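# Press two potentiometer knobs onto their collars

## Task

Seat both raised potentiometer knobs on the circuit board by pressing each one down until it sits on its own potentiometer's collar. Neither potentiometer may be forced out of the board, or the task fails. Both knobs must stay seated without the robot holding them, and the grippers must release and move away at the end.

## Robot and tools

Robot: two six-joint FANUC CRX-5iA arms, left_arm and right_arm, each carrying a Robotiq 2F-140 two-finger gripper with a wrist camera. Base positions in the scene frame: left_arm at (-0.053, +0.381, 0) m, right_arm at (+0.015, -0.493, 0) m, the right one yawed a few degrees.

Scene frame: origin on the table top midway between the bases, +z up, +x pointing out over the table, left_arm on the +y side. The arm names do not refer to the left or right of any picture. Each result has a state line per arm giving end_effector_position (metres) and end_effector_quat_wxyz. That position is the spot between the pads when closed; fingertips extend about 33 mm past it when closed and about 9 mm when fully open, and they travel roughly 24 mm further out while closing, so keep that clearance above surfaces. Reported positions can be somewhat off when an arm is far extended. Gripper axes: fingers point along its +z, and the jaws open and close along its y.

execute_actions(actions): a list of actions run one after another. Each action is a table of 1 to 15 rows; each row lasts one control step (1/30 s), and if fewer than 15 rows are given the last one is repeated to fill 15 steps. An empty list just returns state and images. Every row holds 18 numbers, each in [-1, 1], covering both arms even if one is idle: left_arm dx, dy, dz, rx, ry, rz, then left gripper position, force_limit, speed, then the same nine for right_arm. dx to rz are an offset, not a pose: they are taken from where that gripper measured at the start of the action (for a call's first action, the last pose reported in this scene), expressed in the gripper's own axes. Rows do not add up; each one is relative to that same start. Scale: 1.0 equals 0.6 m of translation or 180 degrees; rx, ry, rz form a single rotation vector. Each step the command is clipped to at most 70 mm and 16 degrees away from the measured pose, so a large offset may need several actions. An arm meant to stay put should get the offset back to its desired pose in the first call of a reply and zeros after that.

Gripper numbers are absolute commands, not offsets. position: +1 fully open (140 mm), about -0.8 where the pads touch, -1 close until blocked. force_limit: -1 about 14 N, 0 about 60 N, +1 about 107 N. speed: -1 about 30 mm/s, 0 about 140, +1 about 250. A zero is a real command, so to leave a gripper alone resend its previous three numbers. object_status in results: 0 moving, 1 blocked while opening, 2 blocked while closing (a grip), 3 reached the target or pads met. position_measured is in counts: 3 open, 230 pads touching. To squeeze harder during a grip, raise force_limit and nudge position between -1 and -0.98.

move(target, speed, stop_force, blocking): target is one 18-number row laid out as above; its six motion numbers per arm are offsets, same scale and gripper axes, counted from the pose in the latest result showing one. Each gripper follows a straight line and both arms finish together, within 0.5 to 10 s; longer paths are cut at 10 s. speed is top path speed in m/s, 0.002 to 0.5 (default 0.25); rotation up to twice that in rad/s. The path ignores obstacles and the other arm; grippers lag and may overshoot. stop_force (N, 20 to 80, shared by both arms, not allowed in the first 0.2 s) ends an arm's path when the push against its direction of travel rises by that much for two steps; the arm then backs up two steps and holds. It is unreliable if the gripper rotates during the move, unavailable near stretched poses, and should be omitted when pulling away from something being pressed. Use low speed with it; the impact can still exceed the set value. An arm within 1.5 mm and 0.5 degrees of its target is treated as still. blocking=false returns after 0.5 s while motion continues (not combinable with stop_force); then use wait or stop before other commands. The result adds a move: line with the ending (done, off_target, moving, held, fault, contact) and limits (paced = command clipped, held = some steps blocked), plus each gripper's distance to its target.

wait(seconds): 0 to 10, lets time pass with commands held; returns early if a move ends. stop(): brakes a running move. zoom_image(camera, region): camera is cam_low, cam_left_wrist or cam_right_wrist; region [x0, y0, x1, y1] in pixels, at most 504 by 504. show_instructions(): shows the reference images. read_manual(section): licence texts only ("licences"). finished_scene(scene): ends the current scene by its number; irreversible.

Cameras: cam_low is fixed (504x504), roughly 1.66 m out along +x looking back at the table; the two wrist cameras are 616x616 fisheye views.

Cautions: the arms are stiff, so commanding even slightly past a firm contact can trigger a fault. A joint torque at its load limit (147 N m for waist, shoulder, elbow; 36.8 N m for the three wrist joints) or an external force of 150 N freezes that arm for 10 s and drops the rest of the call. Here, press the knobs gently and slowly, preferably with stop_force, since excess force can pop a potentiometer out of the board. Keep the arms from striking each other, and never knock anything off the table. A pose unreachable line means the clearance check altered or blocked a command. Loose parts may occasionally be nudged by outside disturbances. MOTOR HOT warns of overheating; ignoring it leads to an OVER-TEMPERATURE FAULT brake stop. Finish by opening the grippers and lifting clear so the knobs stay seated on their own.

Each tool is called in YAML: its name, and indented under it one key for each argument.

Reference images:

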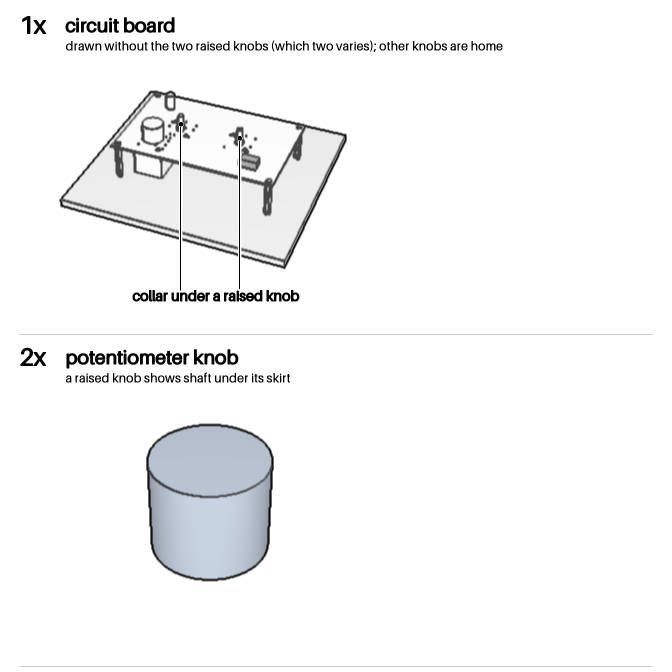

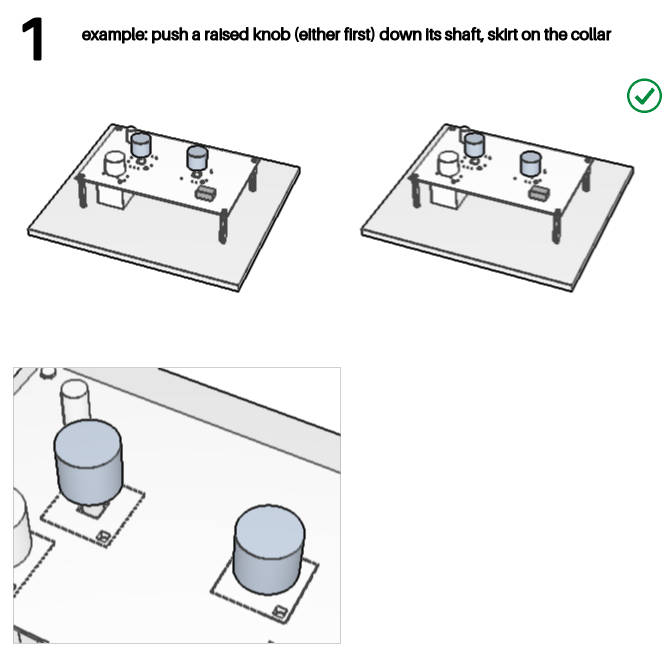

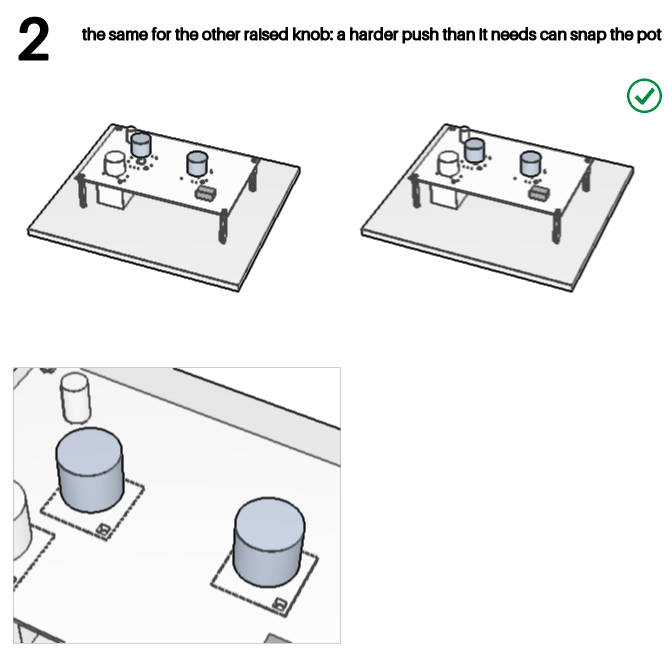

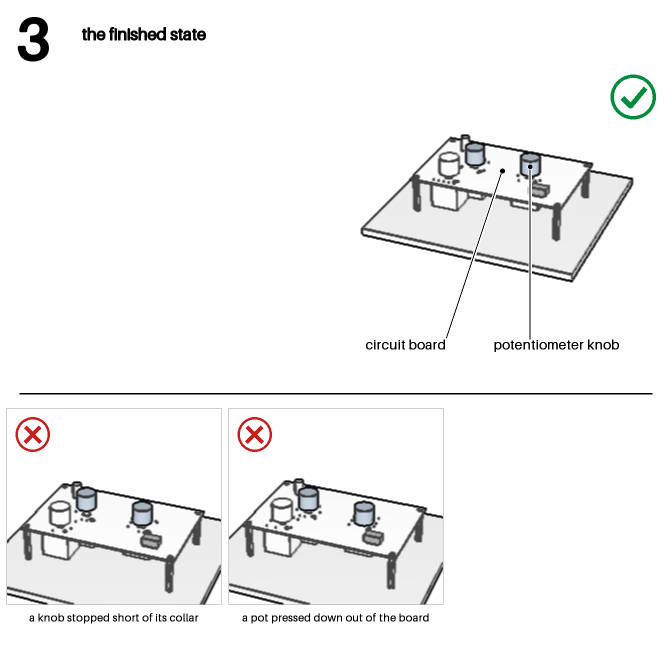

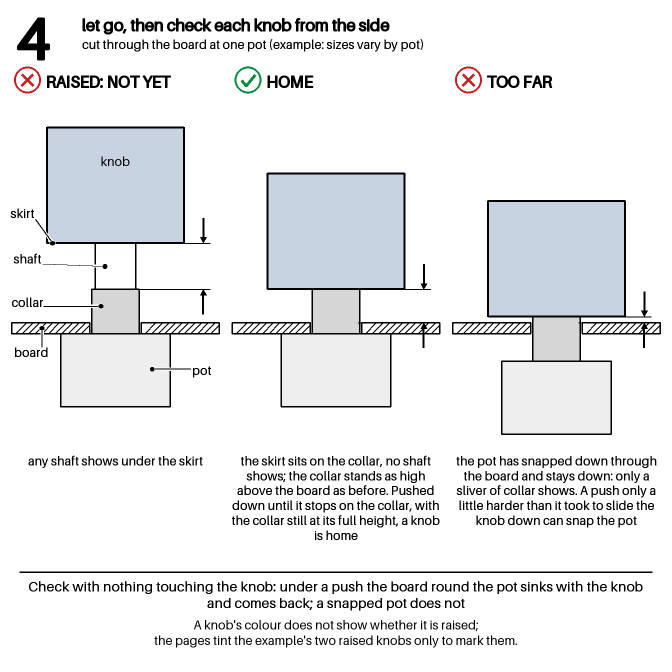

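## Session

execute_actions:
  actions: []

Scene clock: 0.00 s.
left_arm: end_effector_position=(+0.0018, +0.5926, +0.1943) position_measured=3 object_status=3 end_effector_quat_wxyz=(+0.046, -0.631, +0.773, +0.048) | right_arm: end_effector_position=(+0.6975, -0.5005, +0.1986) position_measured=3 object_status=3 end_effector_quat_wxyz=(+0.184, +0.291, +0.938, -0.029)
Joint positions: left_arm=[ 2.105 -0.844 -0.656  0.078 -1.65  -2.308] | right_arm=[ 0.448  0.309  0.12   0.285 -1.122 -2.574]
Joint velocities: left_arm=[-0.001 -0.    -0.    -0.001  0.001 -0.   ] | right_arm=[-0.    -0.     0.001 -0.    -0.    -0.   ]
Hand target (left_arm): +0.002, +0.593, +0.194; +0.046, -0.631, +0.773, +0.048
Hand target (right_arm): +0.697, -0.501, +0.199; +0.184, +0.291, +0.938, -0.029

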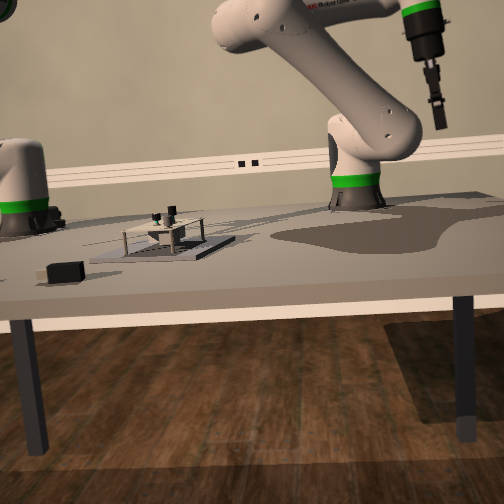

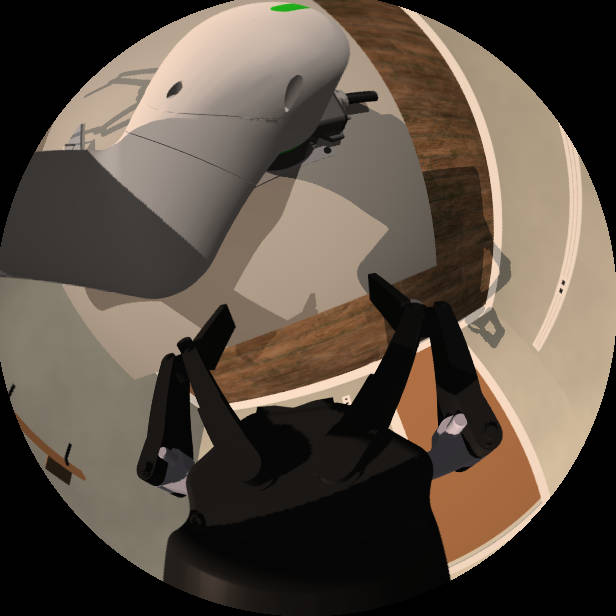

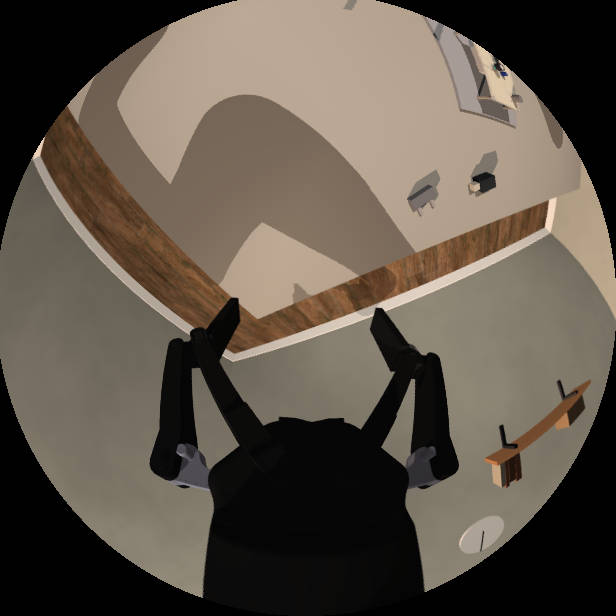

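zoom_image:
  camera: "cam_low"
  region: [110,190,220,270]

Region (110, 190, 220, 270) of cam_low's 504x504 image, scaled by 4.582, with more detail than that image has; it fills the top 367 rows of this view, and the rest is white.

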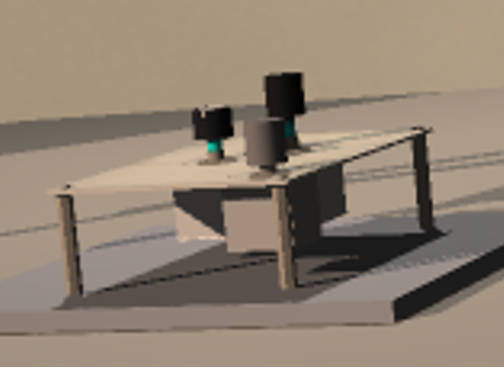

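move:
  target: [0,0,0,0,0,0,1,0,0,0.595,0.582,-0.198,-0.019,0.12,-0.189,-1,0,0]
  speed: 0.35

zoom_image:
  camera: "cam_right_wrist"
  region: [200,100,420,320]

Scene clock: 17.13 s.
left_arm: end_effector_position=(+0.0018, +0.5926, +0.1943) position_measured=3 object_status=3 end_effector_quat_wxyz=(+0.046, -0.631, +0.773, +0.048) | right_arm: end_effector_position=(+0.5807, -0.0004, +0.1970) position_measured=233 object_status=3 end_effector_quat_wxyz=(-0.000, +0.000, +1.000, +0.001)
Joint positions: left_arm=[ 2.105 -0.844 -0.656  0.078 -1.65  -2.308] | right_arm=[ 1.028  0.919  1.203 -0.001 -1.854 -2.462]
Joint velocities: left_arm=[ 0.    -0.     0.    -0.     0.     0.001] | right_arm=[-0.002  0.049  0.089 -0.004 -0.056  0.   ]
Hand target (left_arm): +0.002, +0.593, +0.194; +0.046, -0.631, +0.773, +0.048
Hand target (right_arm): +0.581, -0.000, +0.197; -0.001, +0.000, +1.000, +0.000
Off the commanded pose (left_arm): 0.000 m, 0 deg.
Off the commanded pose (right_arm): 0.002 m, 0 deg.
move: done; limits=paced
camera_calibration (this result's frames):
cam_left_wrist: T_world_to_cam=[[-0.923172, 0.374507, 0.0865958, -0.245625], [0.36493, 0.783142, 0.503502, -0.557484], [0.120748, 0.49642, -0.859644, 0.0471087], [0, 0, 0, 1]] pos_world=[-0.0289992, 0.505192, 0.342461]
cam_right_wrist: T_world_to_cam=[[-0.0711778, 0.997435, 0.00758727, 0.0409201], [0.895837, 0.060579, 0.440234, -0.59568], [0.438645, 0.0381318, -0.897851, 0.10425], [0, 0, 0, 1]] pos_world=[0.490816, -0.00870473, 0.355529]

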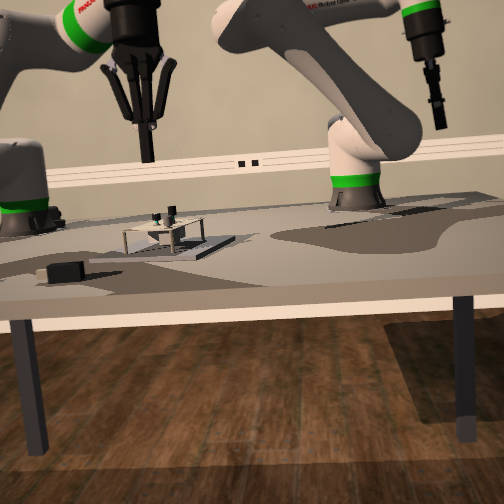

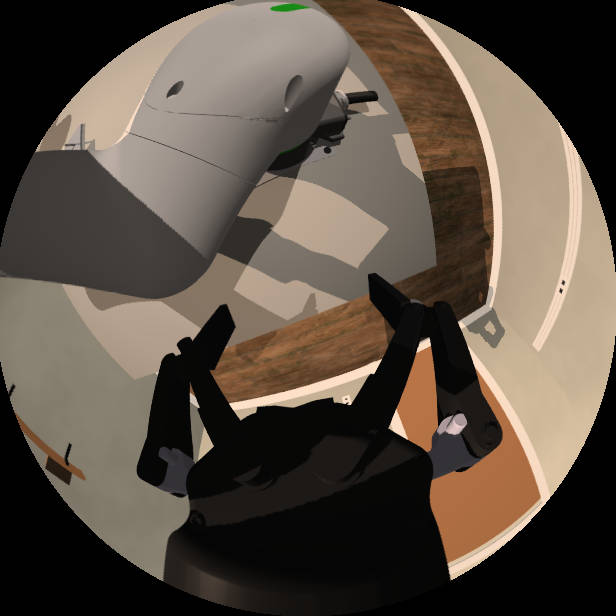

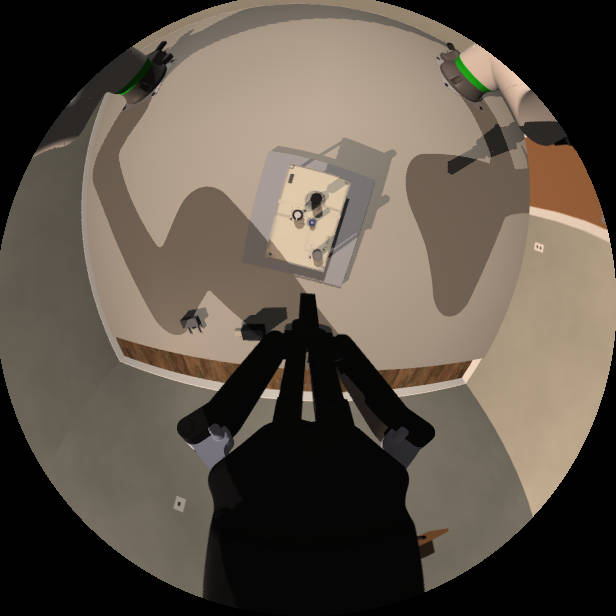

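Region (200, 100, 420, 320) of cam_right_wrist's 616x616 image, scaled by 2.291, with more detail than that image has.

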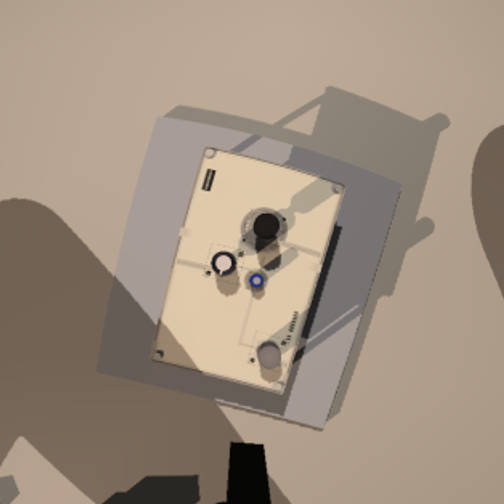

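move:
  target: [0,0,0,0,0,0,1,0,0,0.199,0.014,0.11,0,0,0,-1,0,0]

zoom_image:
  camera: "cam_low"
  region: [140,180,200,240]

zoom_image:
  camera: "cam_right_wrist"
  region: [250,230,370,350]

Scene clock: 27.07 s.
left_arm: end_effector_position=(+0.0018, +0.5926, +0.1943) position_measured=3 object_status=3 end_effector_quat_wxyz=(+0.046, -0.631, +0.773, +0.048) | right_arm: end_effector_position=(+0.4611, +0.0081, +0.1311) position_measured=233 object_status=3 end_effector_quat_wxyz=(-0.001, +0.001, +1.000, +0.000)
Joint positions: left_arm=[ 2.105 -0.844 -0.656  0.078 -1.65  -2.308] | right_arm=[ 1.175  0.596  0.512 -0.001 -1.486 -2.61 ]
Joint velocities: left_arm=[ 0.  0. -0.  0.  0. -0.] | right_arm=[ 0.003 -0.006 -0.012  0.003  0.011 -0.005]
Hand target (left_arm): +0.002, +0.593, +0.194; +0.046, -0.631, +0.773, +0.048
Hand target (right_arm): +0.461, +0.008, +0.131; -0.000, +0.001, +1.000, +0.000
Off the commanded pose (left_arm): 0.000 m, 0 deg.
Off the commanded pose (right_arm): 0.000 m, 0 deg.
move: done
camera_calibration (this result's frames):
cam_left_wrist: T_world_to_cam=[[-0.923171, 0.374507, 0.0865959, -0.245625], [0.364931, 0.783142, 0.503502, -0.557484], [0.120748, 0.49642, -0.859644, 0.0471087], [0, 0, 0, 1]] pos_world=[-0.0289992, 0.505192, 0.342461]
cam_right_wrist: T_world_to_cam=[[-0.0702408, 0.997506, 0.00696325, 0.0241422], [0.896181, 0.0600371, 0.439608, -0.460146], [0.438094, 0.0371188, -0.898163, 0.0974418], [0, 0, 0, 1]] pos_world=[0.371381, -0.0000730707, 0.289635]

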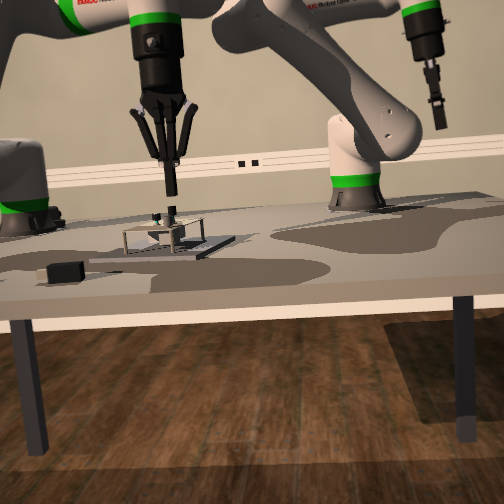

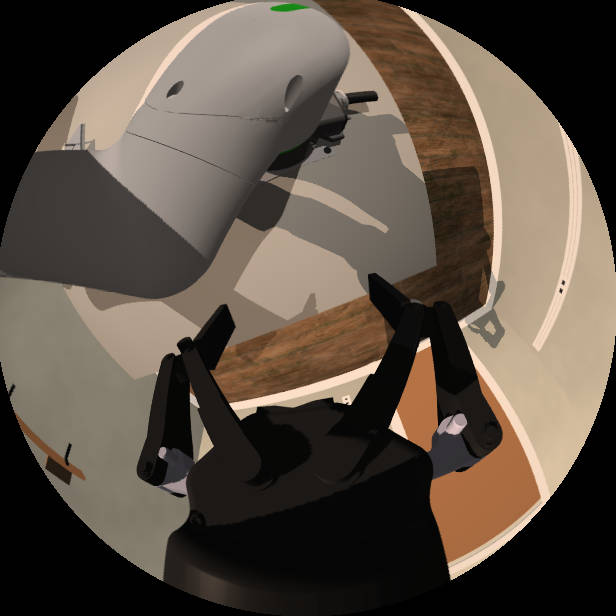

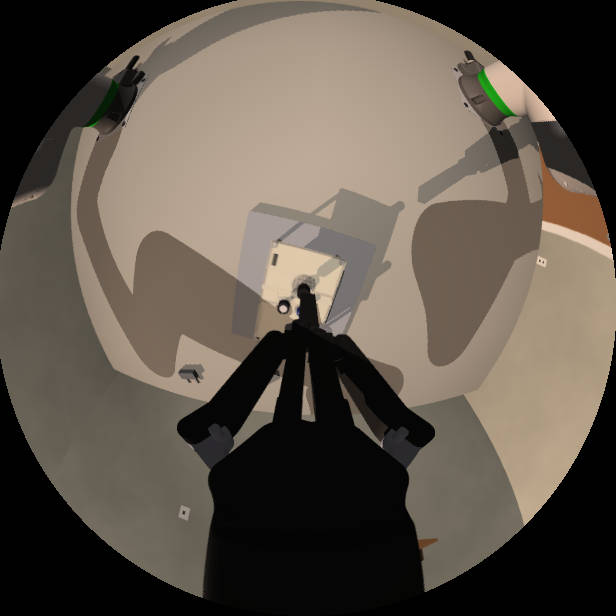

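Region (140, 180, 200, 240) of cam_low's 504x504 image, scaled by 8.400, with more detail than that image has.

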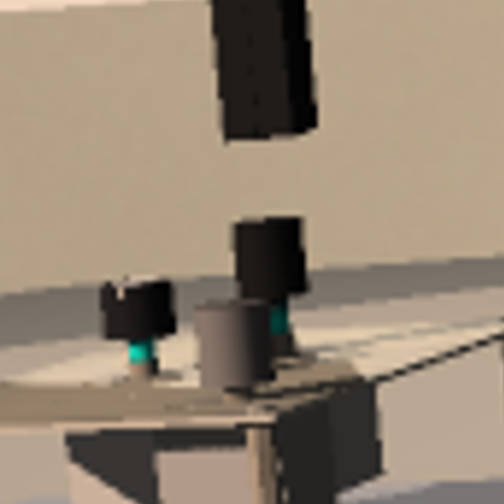

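Region (250, 230, 370, 350) of cam_right_wrist's 616x616 image, scaled by 4.200, with more detail than that image has.

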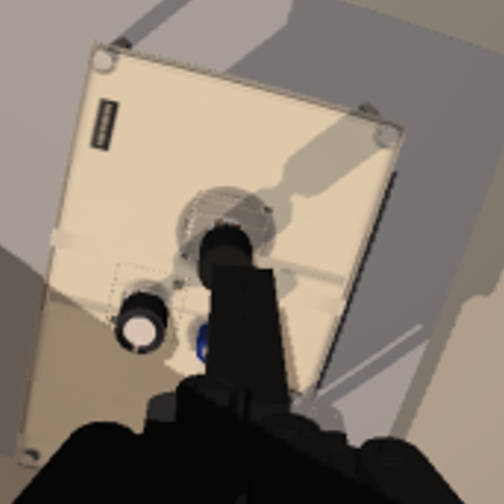

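move:
  target: [0,0,0,0,0,0,1,0,0,0.008,-0.005,0.028,0,0,0,-1,0,0]
  speed: 0.05

move:
  target: [0,0,0,0,0,0,1,0,0,0,0,0.014,0,0,0,-1,0,0]
  speed: 0.004
  stop_force: 20

zoom_image:
  camera: "cam_low"
  region: [140,180,200,240]

Scene clock: 32.80 s.
left_arm: end_effector_position=(+0.0018, +0.5926, +0.1943) position_measured=3 object_status=3 end_effector_quat_wxyz=(+0.046, -0.631, +0.773, +0.048) | right_arm: end_effector_position=(+0.4563, +0.0050, +0.1144) position_measured=233 object_status=3 end_effector_quat_wxyz=(-0.001, +0.001, +1.000, +0.000)
Joint positions: left_arm=[ 2.105 -0.844 -0.656  0.078 -1.65  -2.308] | right_arm=[ 1.179  0.586  0.457 -0.001 -1.442 -2.614]
Joint velocities: left_arm=[ 0.001 -0.    -0.     0.     0.001  0.   ] | right_arm=[ 0.001 -0.002 -0.005  0.     0.004 -0.   ]
Hand target (left_arm): +0.002, +0.593, +0.194; +0.046, -0.631, +0.773, +0.048
Hand target (right_arm): +0.456, +0.005, +0.114; -0.001, +0.001, +1.000, +0.000
Off the commanded pose (left_arm): 0.000 m, 0 deg.
Off the commanded pose (right_arm): 0.000 m, 0 deg.
move: done
camera_calibration (this result's frames):
cam_right_wrist: T_world_to_cam=[[-0.0701206, 0.997514, 0.00693777, 0.0268842], [0.896191, 0.0599406, 0.439602, -0.448349], [0.438093, 0.0370427, -0.898166, 0.0846605], [0, 0, 0, 1]] pos_world=[0.366602, -0.00307914, 0.272947]

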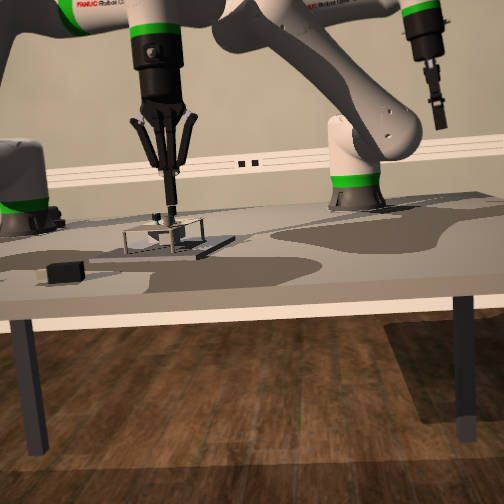

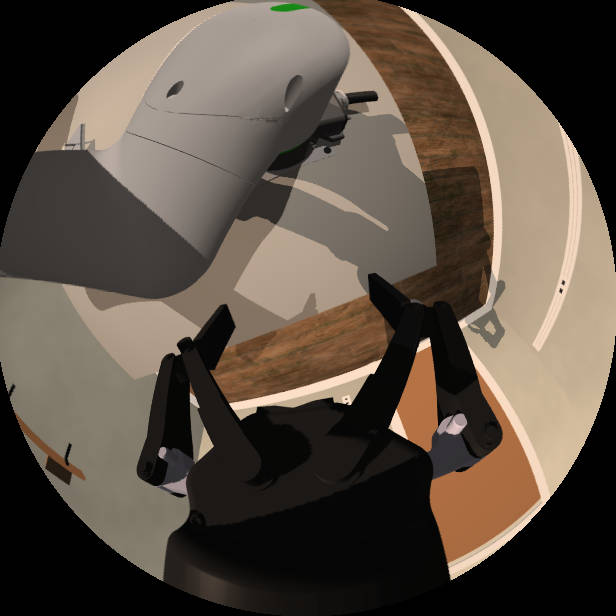

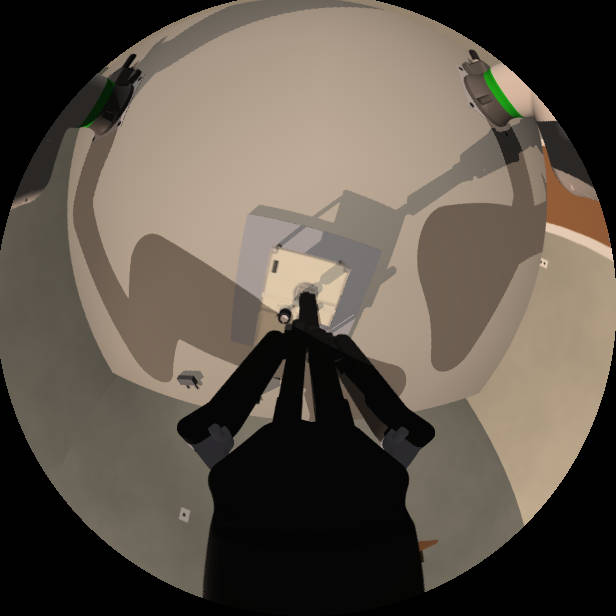

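action 0: stop_force needs each arm's force reading of the 0.2 s before this call, and left_arm is near a pose that gives none; nothing of the call was run and nothing moved

Region (140, 180, 200, 240) of cam_low's 504x504 image, scaled by 8.400, with more detail than that image has.

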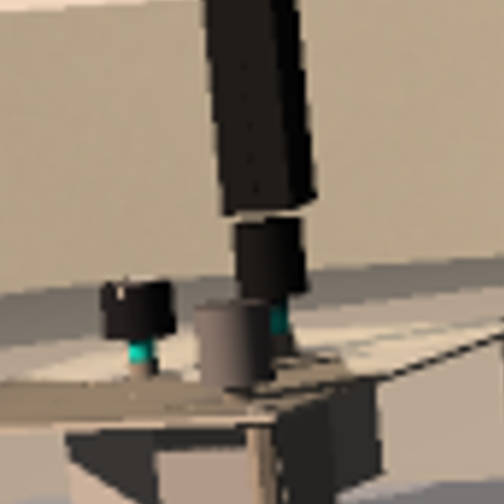

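move:
  target: [0,-0.3,0,0,0,0,1,0,0,0,0,0.002,0,0,0,-1,0,0]

move:
  target: [0,0,0,0,0,0,1,0,0,0,0,0.013,0,0,0,-1,0,0]
  speed: 0.004
  stop_force: 20

zoom_image:
  camera: "cam_low"
  region: [140,180,200,240]

Scene clock: 41.20 s.
left_arm: end_effector_position=(+0.1782, +0.5577, +0.1914) position_measured=3 object_status=3 end_effector_quat_wxyz=(+0.046, -0.631, +0.773, +0.050) | right_arm: end_effector_position=(+0.4563, +0.0050, +0.1132) position_measured=233 object_status=3 end_effector_quat_wxyz=(-0.001, +0.001, +1.000, +0.000)
Joint positions: left_arm=[ 1.02  -0.516 -0.49  -0.062 -1.476 -1.232] | right_arm=[ 1.179  0.587  0.455 -0.001 -1.439 -2.614]
Joint velocities: left_arm=[-0.011  0.008  0.007 -0.008 -0.004  0.013] | right_arm=[-0.001 -0.    -0.    -0.     0.001 -0.   ]
Hand target (left_arm): +0.178, +0.558, +0.191; +0.046, -0.631, +0.773, +0.050
Hand target (right_arm): +0.456, +0.005, +0.113; -0.001, +0.001, +1.000, +0.000
Off the commanded pose (left_arm): 0.001 m, 0 deg.
Off the commanded pose (right_arm): 0.000 m, 0 deg.
move: done
camera_calibration (this result's frames):
cam_left_wrist: T_world_to_cam=[[-0.922673, 0.375181, 0.088962, -0.0703453], [0.366426, 0.781353, 0.505193, -0.592659], [0.120028, 0.498726, -0.858409, 0.0392267], [0, 0, 0, 1]] pos_world=[0.147552, 0.469904, 0.339338]
cam_right_wrist: T_world_to_cam=[[-0.0701166, 0.997515, 0.00693735, 0.0268794], [0.896191, 0.0599372, 0.439602, -0.447808], [0.438094, 0.0370406, -0.898166, 0.0835888], [0, 0, 0, 1]] pos_world=[0.366586, -0.00306845, 0.271747]

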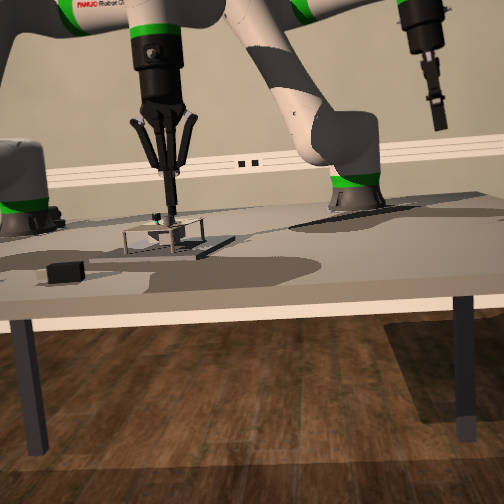

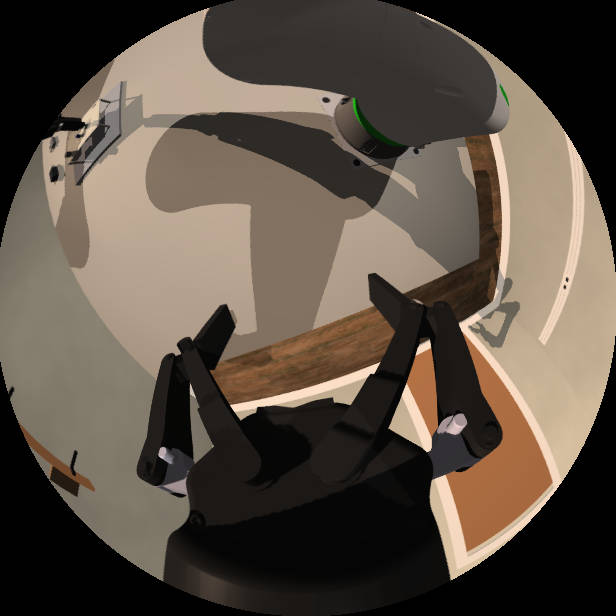

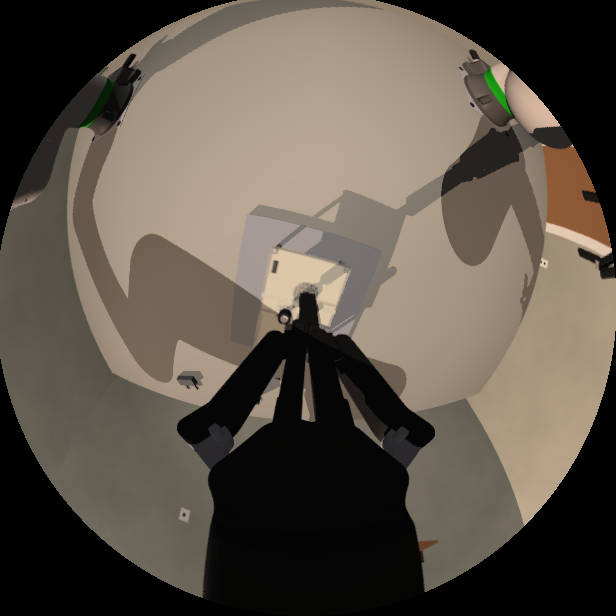

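Scene clock: 43.37 s.
left_arm: end_effector_position=(+0.1782, +0.5577, +0.1914) position_measured=3 object_status=3 end_effector_quat_wxyz=(+0.046, -0.631, +0.773, +0.050) | right_arm: end_effector_position=(+0.4563, +0.0050, +0.1054) position_measured=233 object_status=3 end_effector_quat_wxyz=(-0.001, +0.001, +1.000, +0.000)
Joint positions: left_arm=[ 1.02  -0.516 -0.49  -0.062 -1.476 -1.232] | right_arm=[ 1.179  0.59   0.441 -0.001 -1.422 -2.614]
Joint velocities: left_arm=[ 0.001 -0.    -0.     0.     0.    -0.   ] | right_arm=[-0.     0.001 -0.001  0.     0.002  0.   ]
Hand target (left_arm): +0.178, +0.558, +0.191; +0.046, -0.631, +0.773, +0.050
Hand target (right_arm): +0.456, +0.005, +0.105; -0.001, +0.001, +1.000, +0.000
Off the commanded pose (left_arm): 0.000 m, 0 deg.
Off the commanded pose (right_arm): 0.000 m, 0 deg.
move: done
camera_calibration (this result's frames):
cam_left_wrist: T_world_to_cam=[[-0.922673, 0.375181, 0.0889619, -0.0703453], [0.366426, 0.781353, 0.505193, -0.592659], [0.120028, 0.498726, -0.858409, 0.0392266], [0, 0, 0, 1]] pos_world=[0.147552, 0.469904, 0.339338]
cam_right_wrist: T_world_to_cam=[[-0.0700774, 0.997517, 0.0069338, 0.0269372], [0.896192, 0.0599034, 0.439604, -0.444396], [0.438097, 0.0370203, -0.898165, 0.0766197], [0, 0, 0, 1]] pos_world=[0.366585, -0.00308602, 0.263988]

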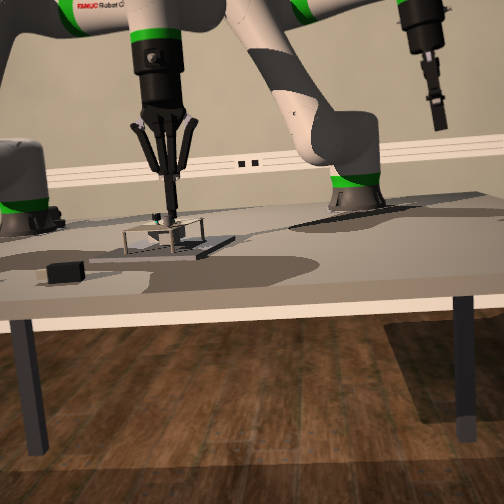

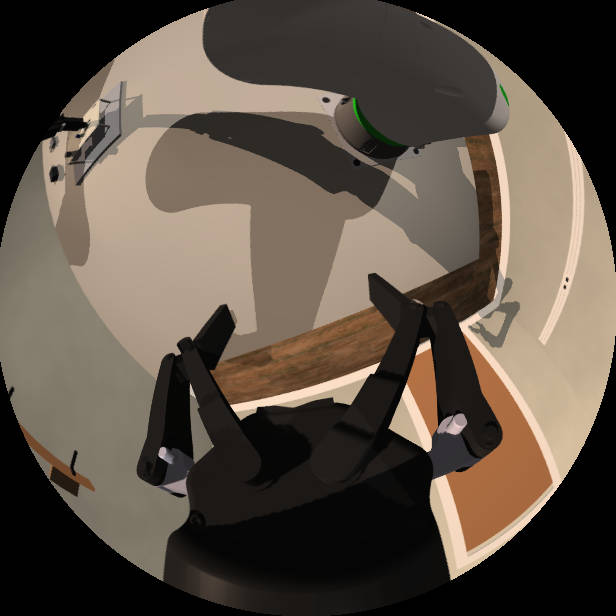

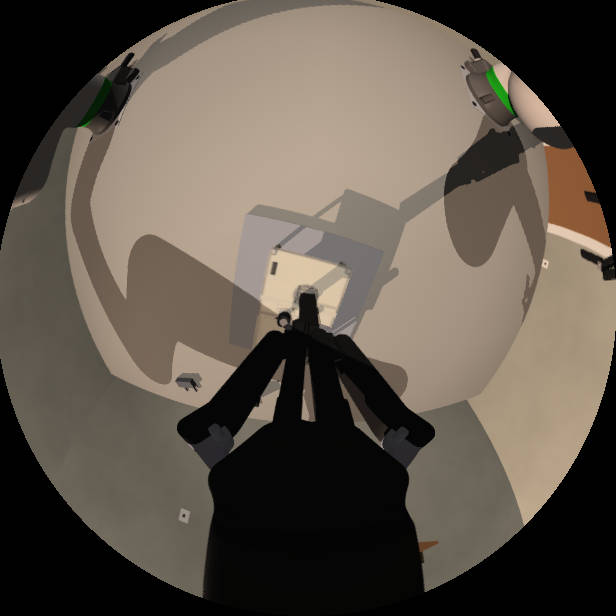

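Region (140, 180, 200, 240) of cam_low's 504x504 image, scaled by 8.400, with more detail than that image has.

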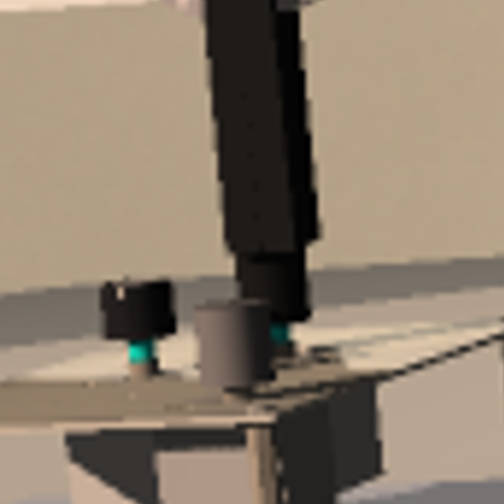

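move:
  target: [0,0,0,0,0,0,1,0,0,0,0,0.005,0,0,0,-1,0,0]
  speed: 0.004

zoom_image:
  camera: "cam_low"
  region: [150,200,180,230]

Scene clock: 49.27 s.
left_arm: end_effector_position=(+0.1782, +0.5577, +0.1914) position_measured=3 object_status=3 end_effector_quat_wxyz=(+0.046, -0.631, +0.773, +0.050) | right_arm: end_effector_position=(+0.4563, +0.0050, +0.1025) position_measured=233 object_status=3 end_effector_quat_wxyz=(-0.001, +0.001, +1.000, +0.000)
Joint positions: left_arm=[ 1.02  -0.516 -0.49  -0.062 -1.476 -1.232] | right_arm=[ 1.179  0.591  0.436 -0.001 -1.416 -2.614]
Joint velocities: left_arm=[ 0.     0.    -0.    -0.001 -0.001  0.001] | right_arm=[-0.001 -0.     0.    -0.     0.001 -0.001]
Hand target (left_arm): +0.178, +0.558, +0.191; +0.046, -0.631, +0.773, +0.050
Hand target (right_arm): +0.456, +0.005, +0.102; -0.001, +0.001, +1.000, +0.000
Off the commanded pose (left_arm): 0.000 m, 0 deg.
Off the commanded pose (right_arm): 0.000 m, 0 deg.
move: done
camera_calibration (this result's frames):
cam_left_wrist: T_world_to_cam=[[-0.922673, 0.375181, 0.0889619, -0.0703453], [0.366426, 0.781353, 0.505193, -0.592659], [0.120028, 0.498726, -0.858409, 0.0392266], [0, 0, 0, 1]] pos_world=[0.147552, 0.469904, 0.339338]
cam_right_wrist: T_world_to_cam=[[-0.0700617, 0.997519, 0.00693153, 0.0269593], [0.896193, 0.0598902, 0.439604, -0.443095], [0.438098, 0.0370113, -0.898165, 0.0739612], [0, 0, 0, 1]] pos_world=[0.366586, -0.00309269, 0.261029]

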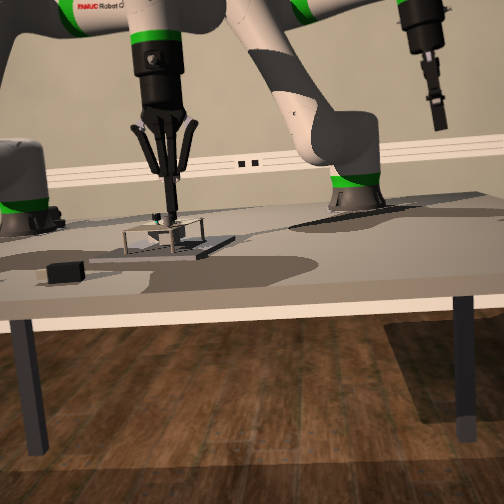

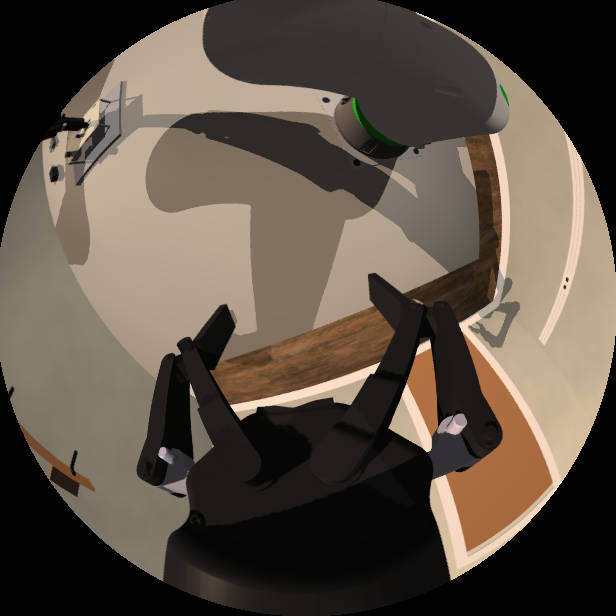

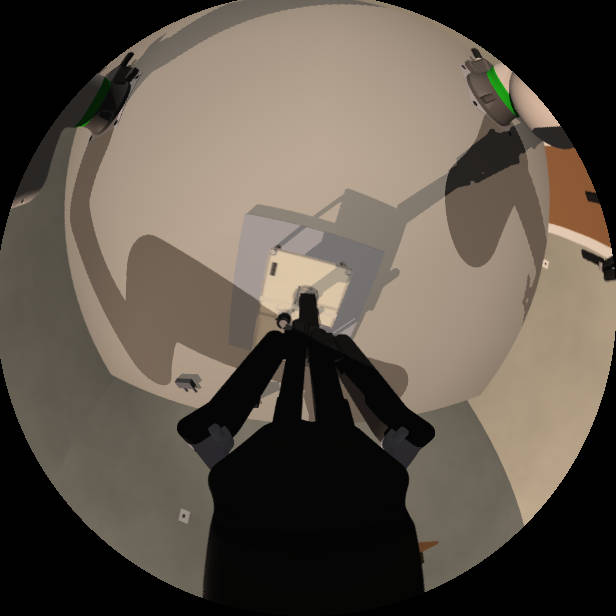

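Region (150, 200, 180, 230) of cam_low's 504x504 image, scaled by 16.800, with more detail than that image has.

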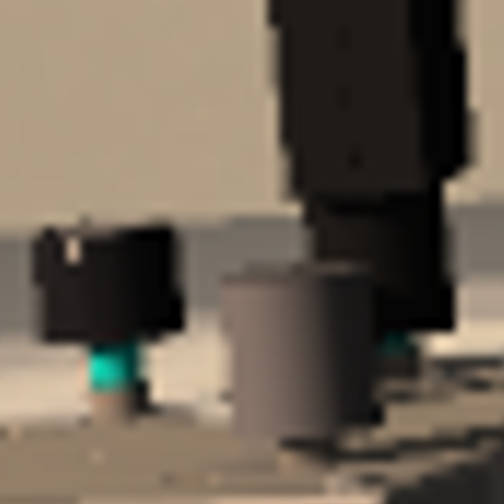

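move:
  target: [0,0,0,0,0,0,1,0,0,0,0,0.0025,0,0,0,-1,0,0]
  speed: 0.004

zoom_image:
  camera: "cam_low"
  region: [150,200,180,230]

Scene clock: 54.37 s.
left_arm: end_effector_position=(+0.1782, +0.5577, +0.1914) position_measured=3 object_status=3 end_effector_quat_wxyz=(+0.046, -0.631, +0.773, +0.050) | right_arm: end_effector_position=(+0.4563, +0.0050, +0.1010) position_measured=233 object_status=3 end_effector_quat_wxyz=(-0.001, +0.001, +1.000, +0.000)
Joint positions: left_arm=[ 1.02  -0.516 -0.49  -0.062 -1.476 -1.232] | right_arm=[ 1.179  0.591  0.433 -0.001 -1.413 -2.614]
Joint velocities: left_arm=[-0.    -0.    -0.    -0.001 -0.     0.   ] | right_arm=[ 0.001 -0.    -0.    -0.     0.001  0.   ]
Hand target (left_arm): +0.178, +0.558, +0.191; +0.046, -0.631, +0.773, +0.050
Hand target (right_arm): +0.456, +0.005, +0.101; -0.001, +0.001, +1.000, +0.000
Off the commanded pose (left_arm): 0.000 m, 0 deg.
Off the commanded pose (right_arm): 0.000 m, 0 deg.
move: done
camera_calibration (this result's frames):
cam_left_wrist: T_world_to_cam=[[-0.922673, 0.375181, 0.0889619, -0.0703453], [0.366426, 0.781353, 0.505193, -0.592659], [0.120028, 0.498726, -0.858409, 0.0392266], [0, 0, 0, 1]] pos_world=[0.147552, 0.469904, 0.339338]
cam_right_wrist: T_world_to_cam=[[-0.0700569, 0.997519, 0.00692986, 0.0269701], [0.896193, 0.0598867, 0.439603, -0.442448], [0.438098, 0.0370077, -0.898165, 0.0726421], [0, 0, 0, 1]] pos_world=[0.366584, -0.00309467, 0.259559]

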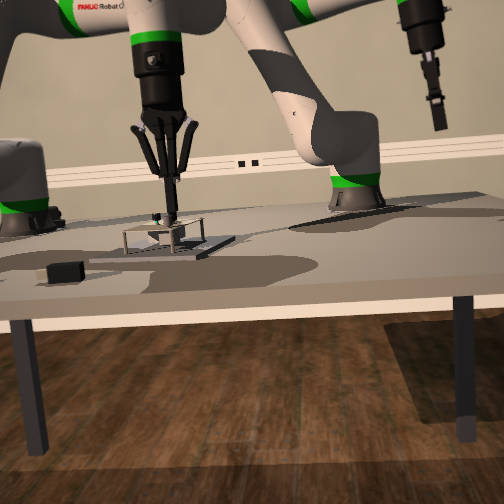

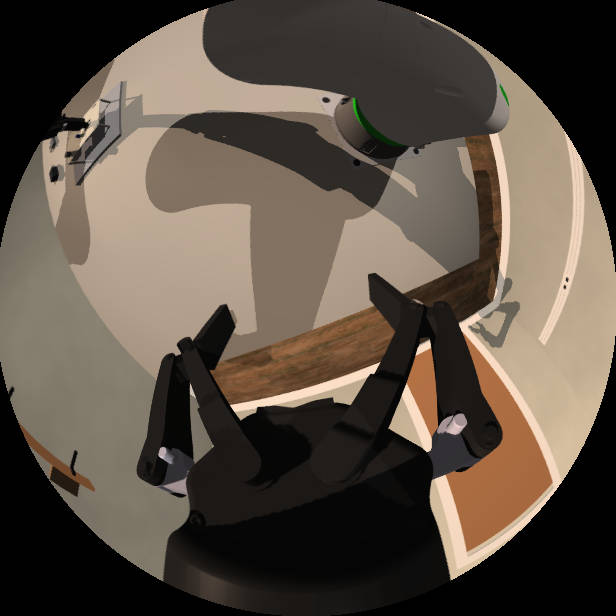

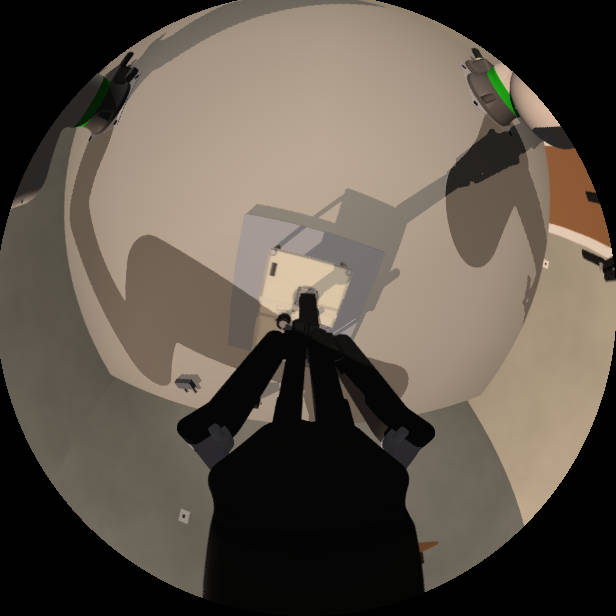

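Region (150, 200, 180, 230) of cam_low's 504x504 image, scaled by 16.800, with more detail than that image has.

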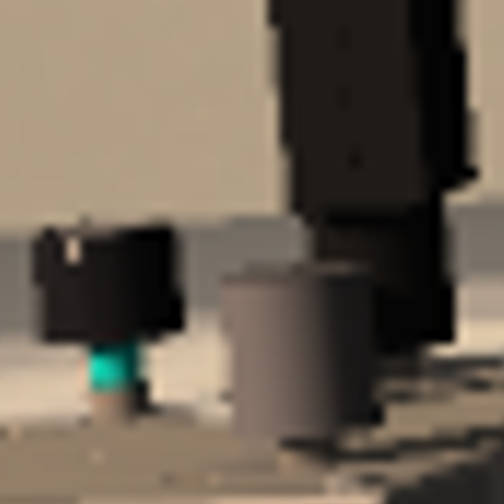

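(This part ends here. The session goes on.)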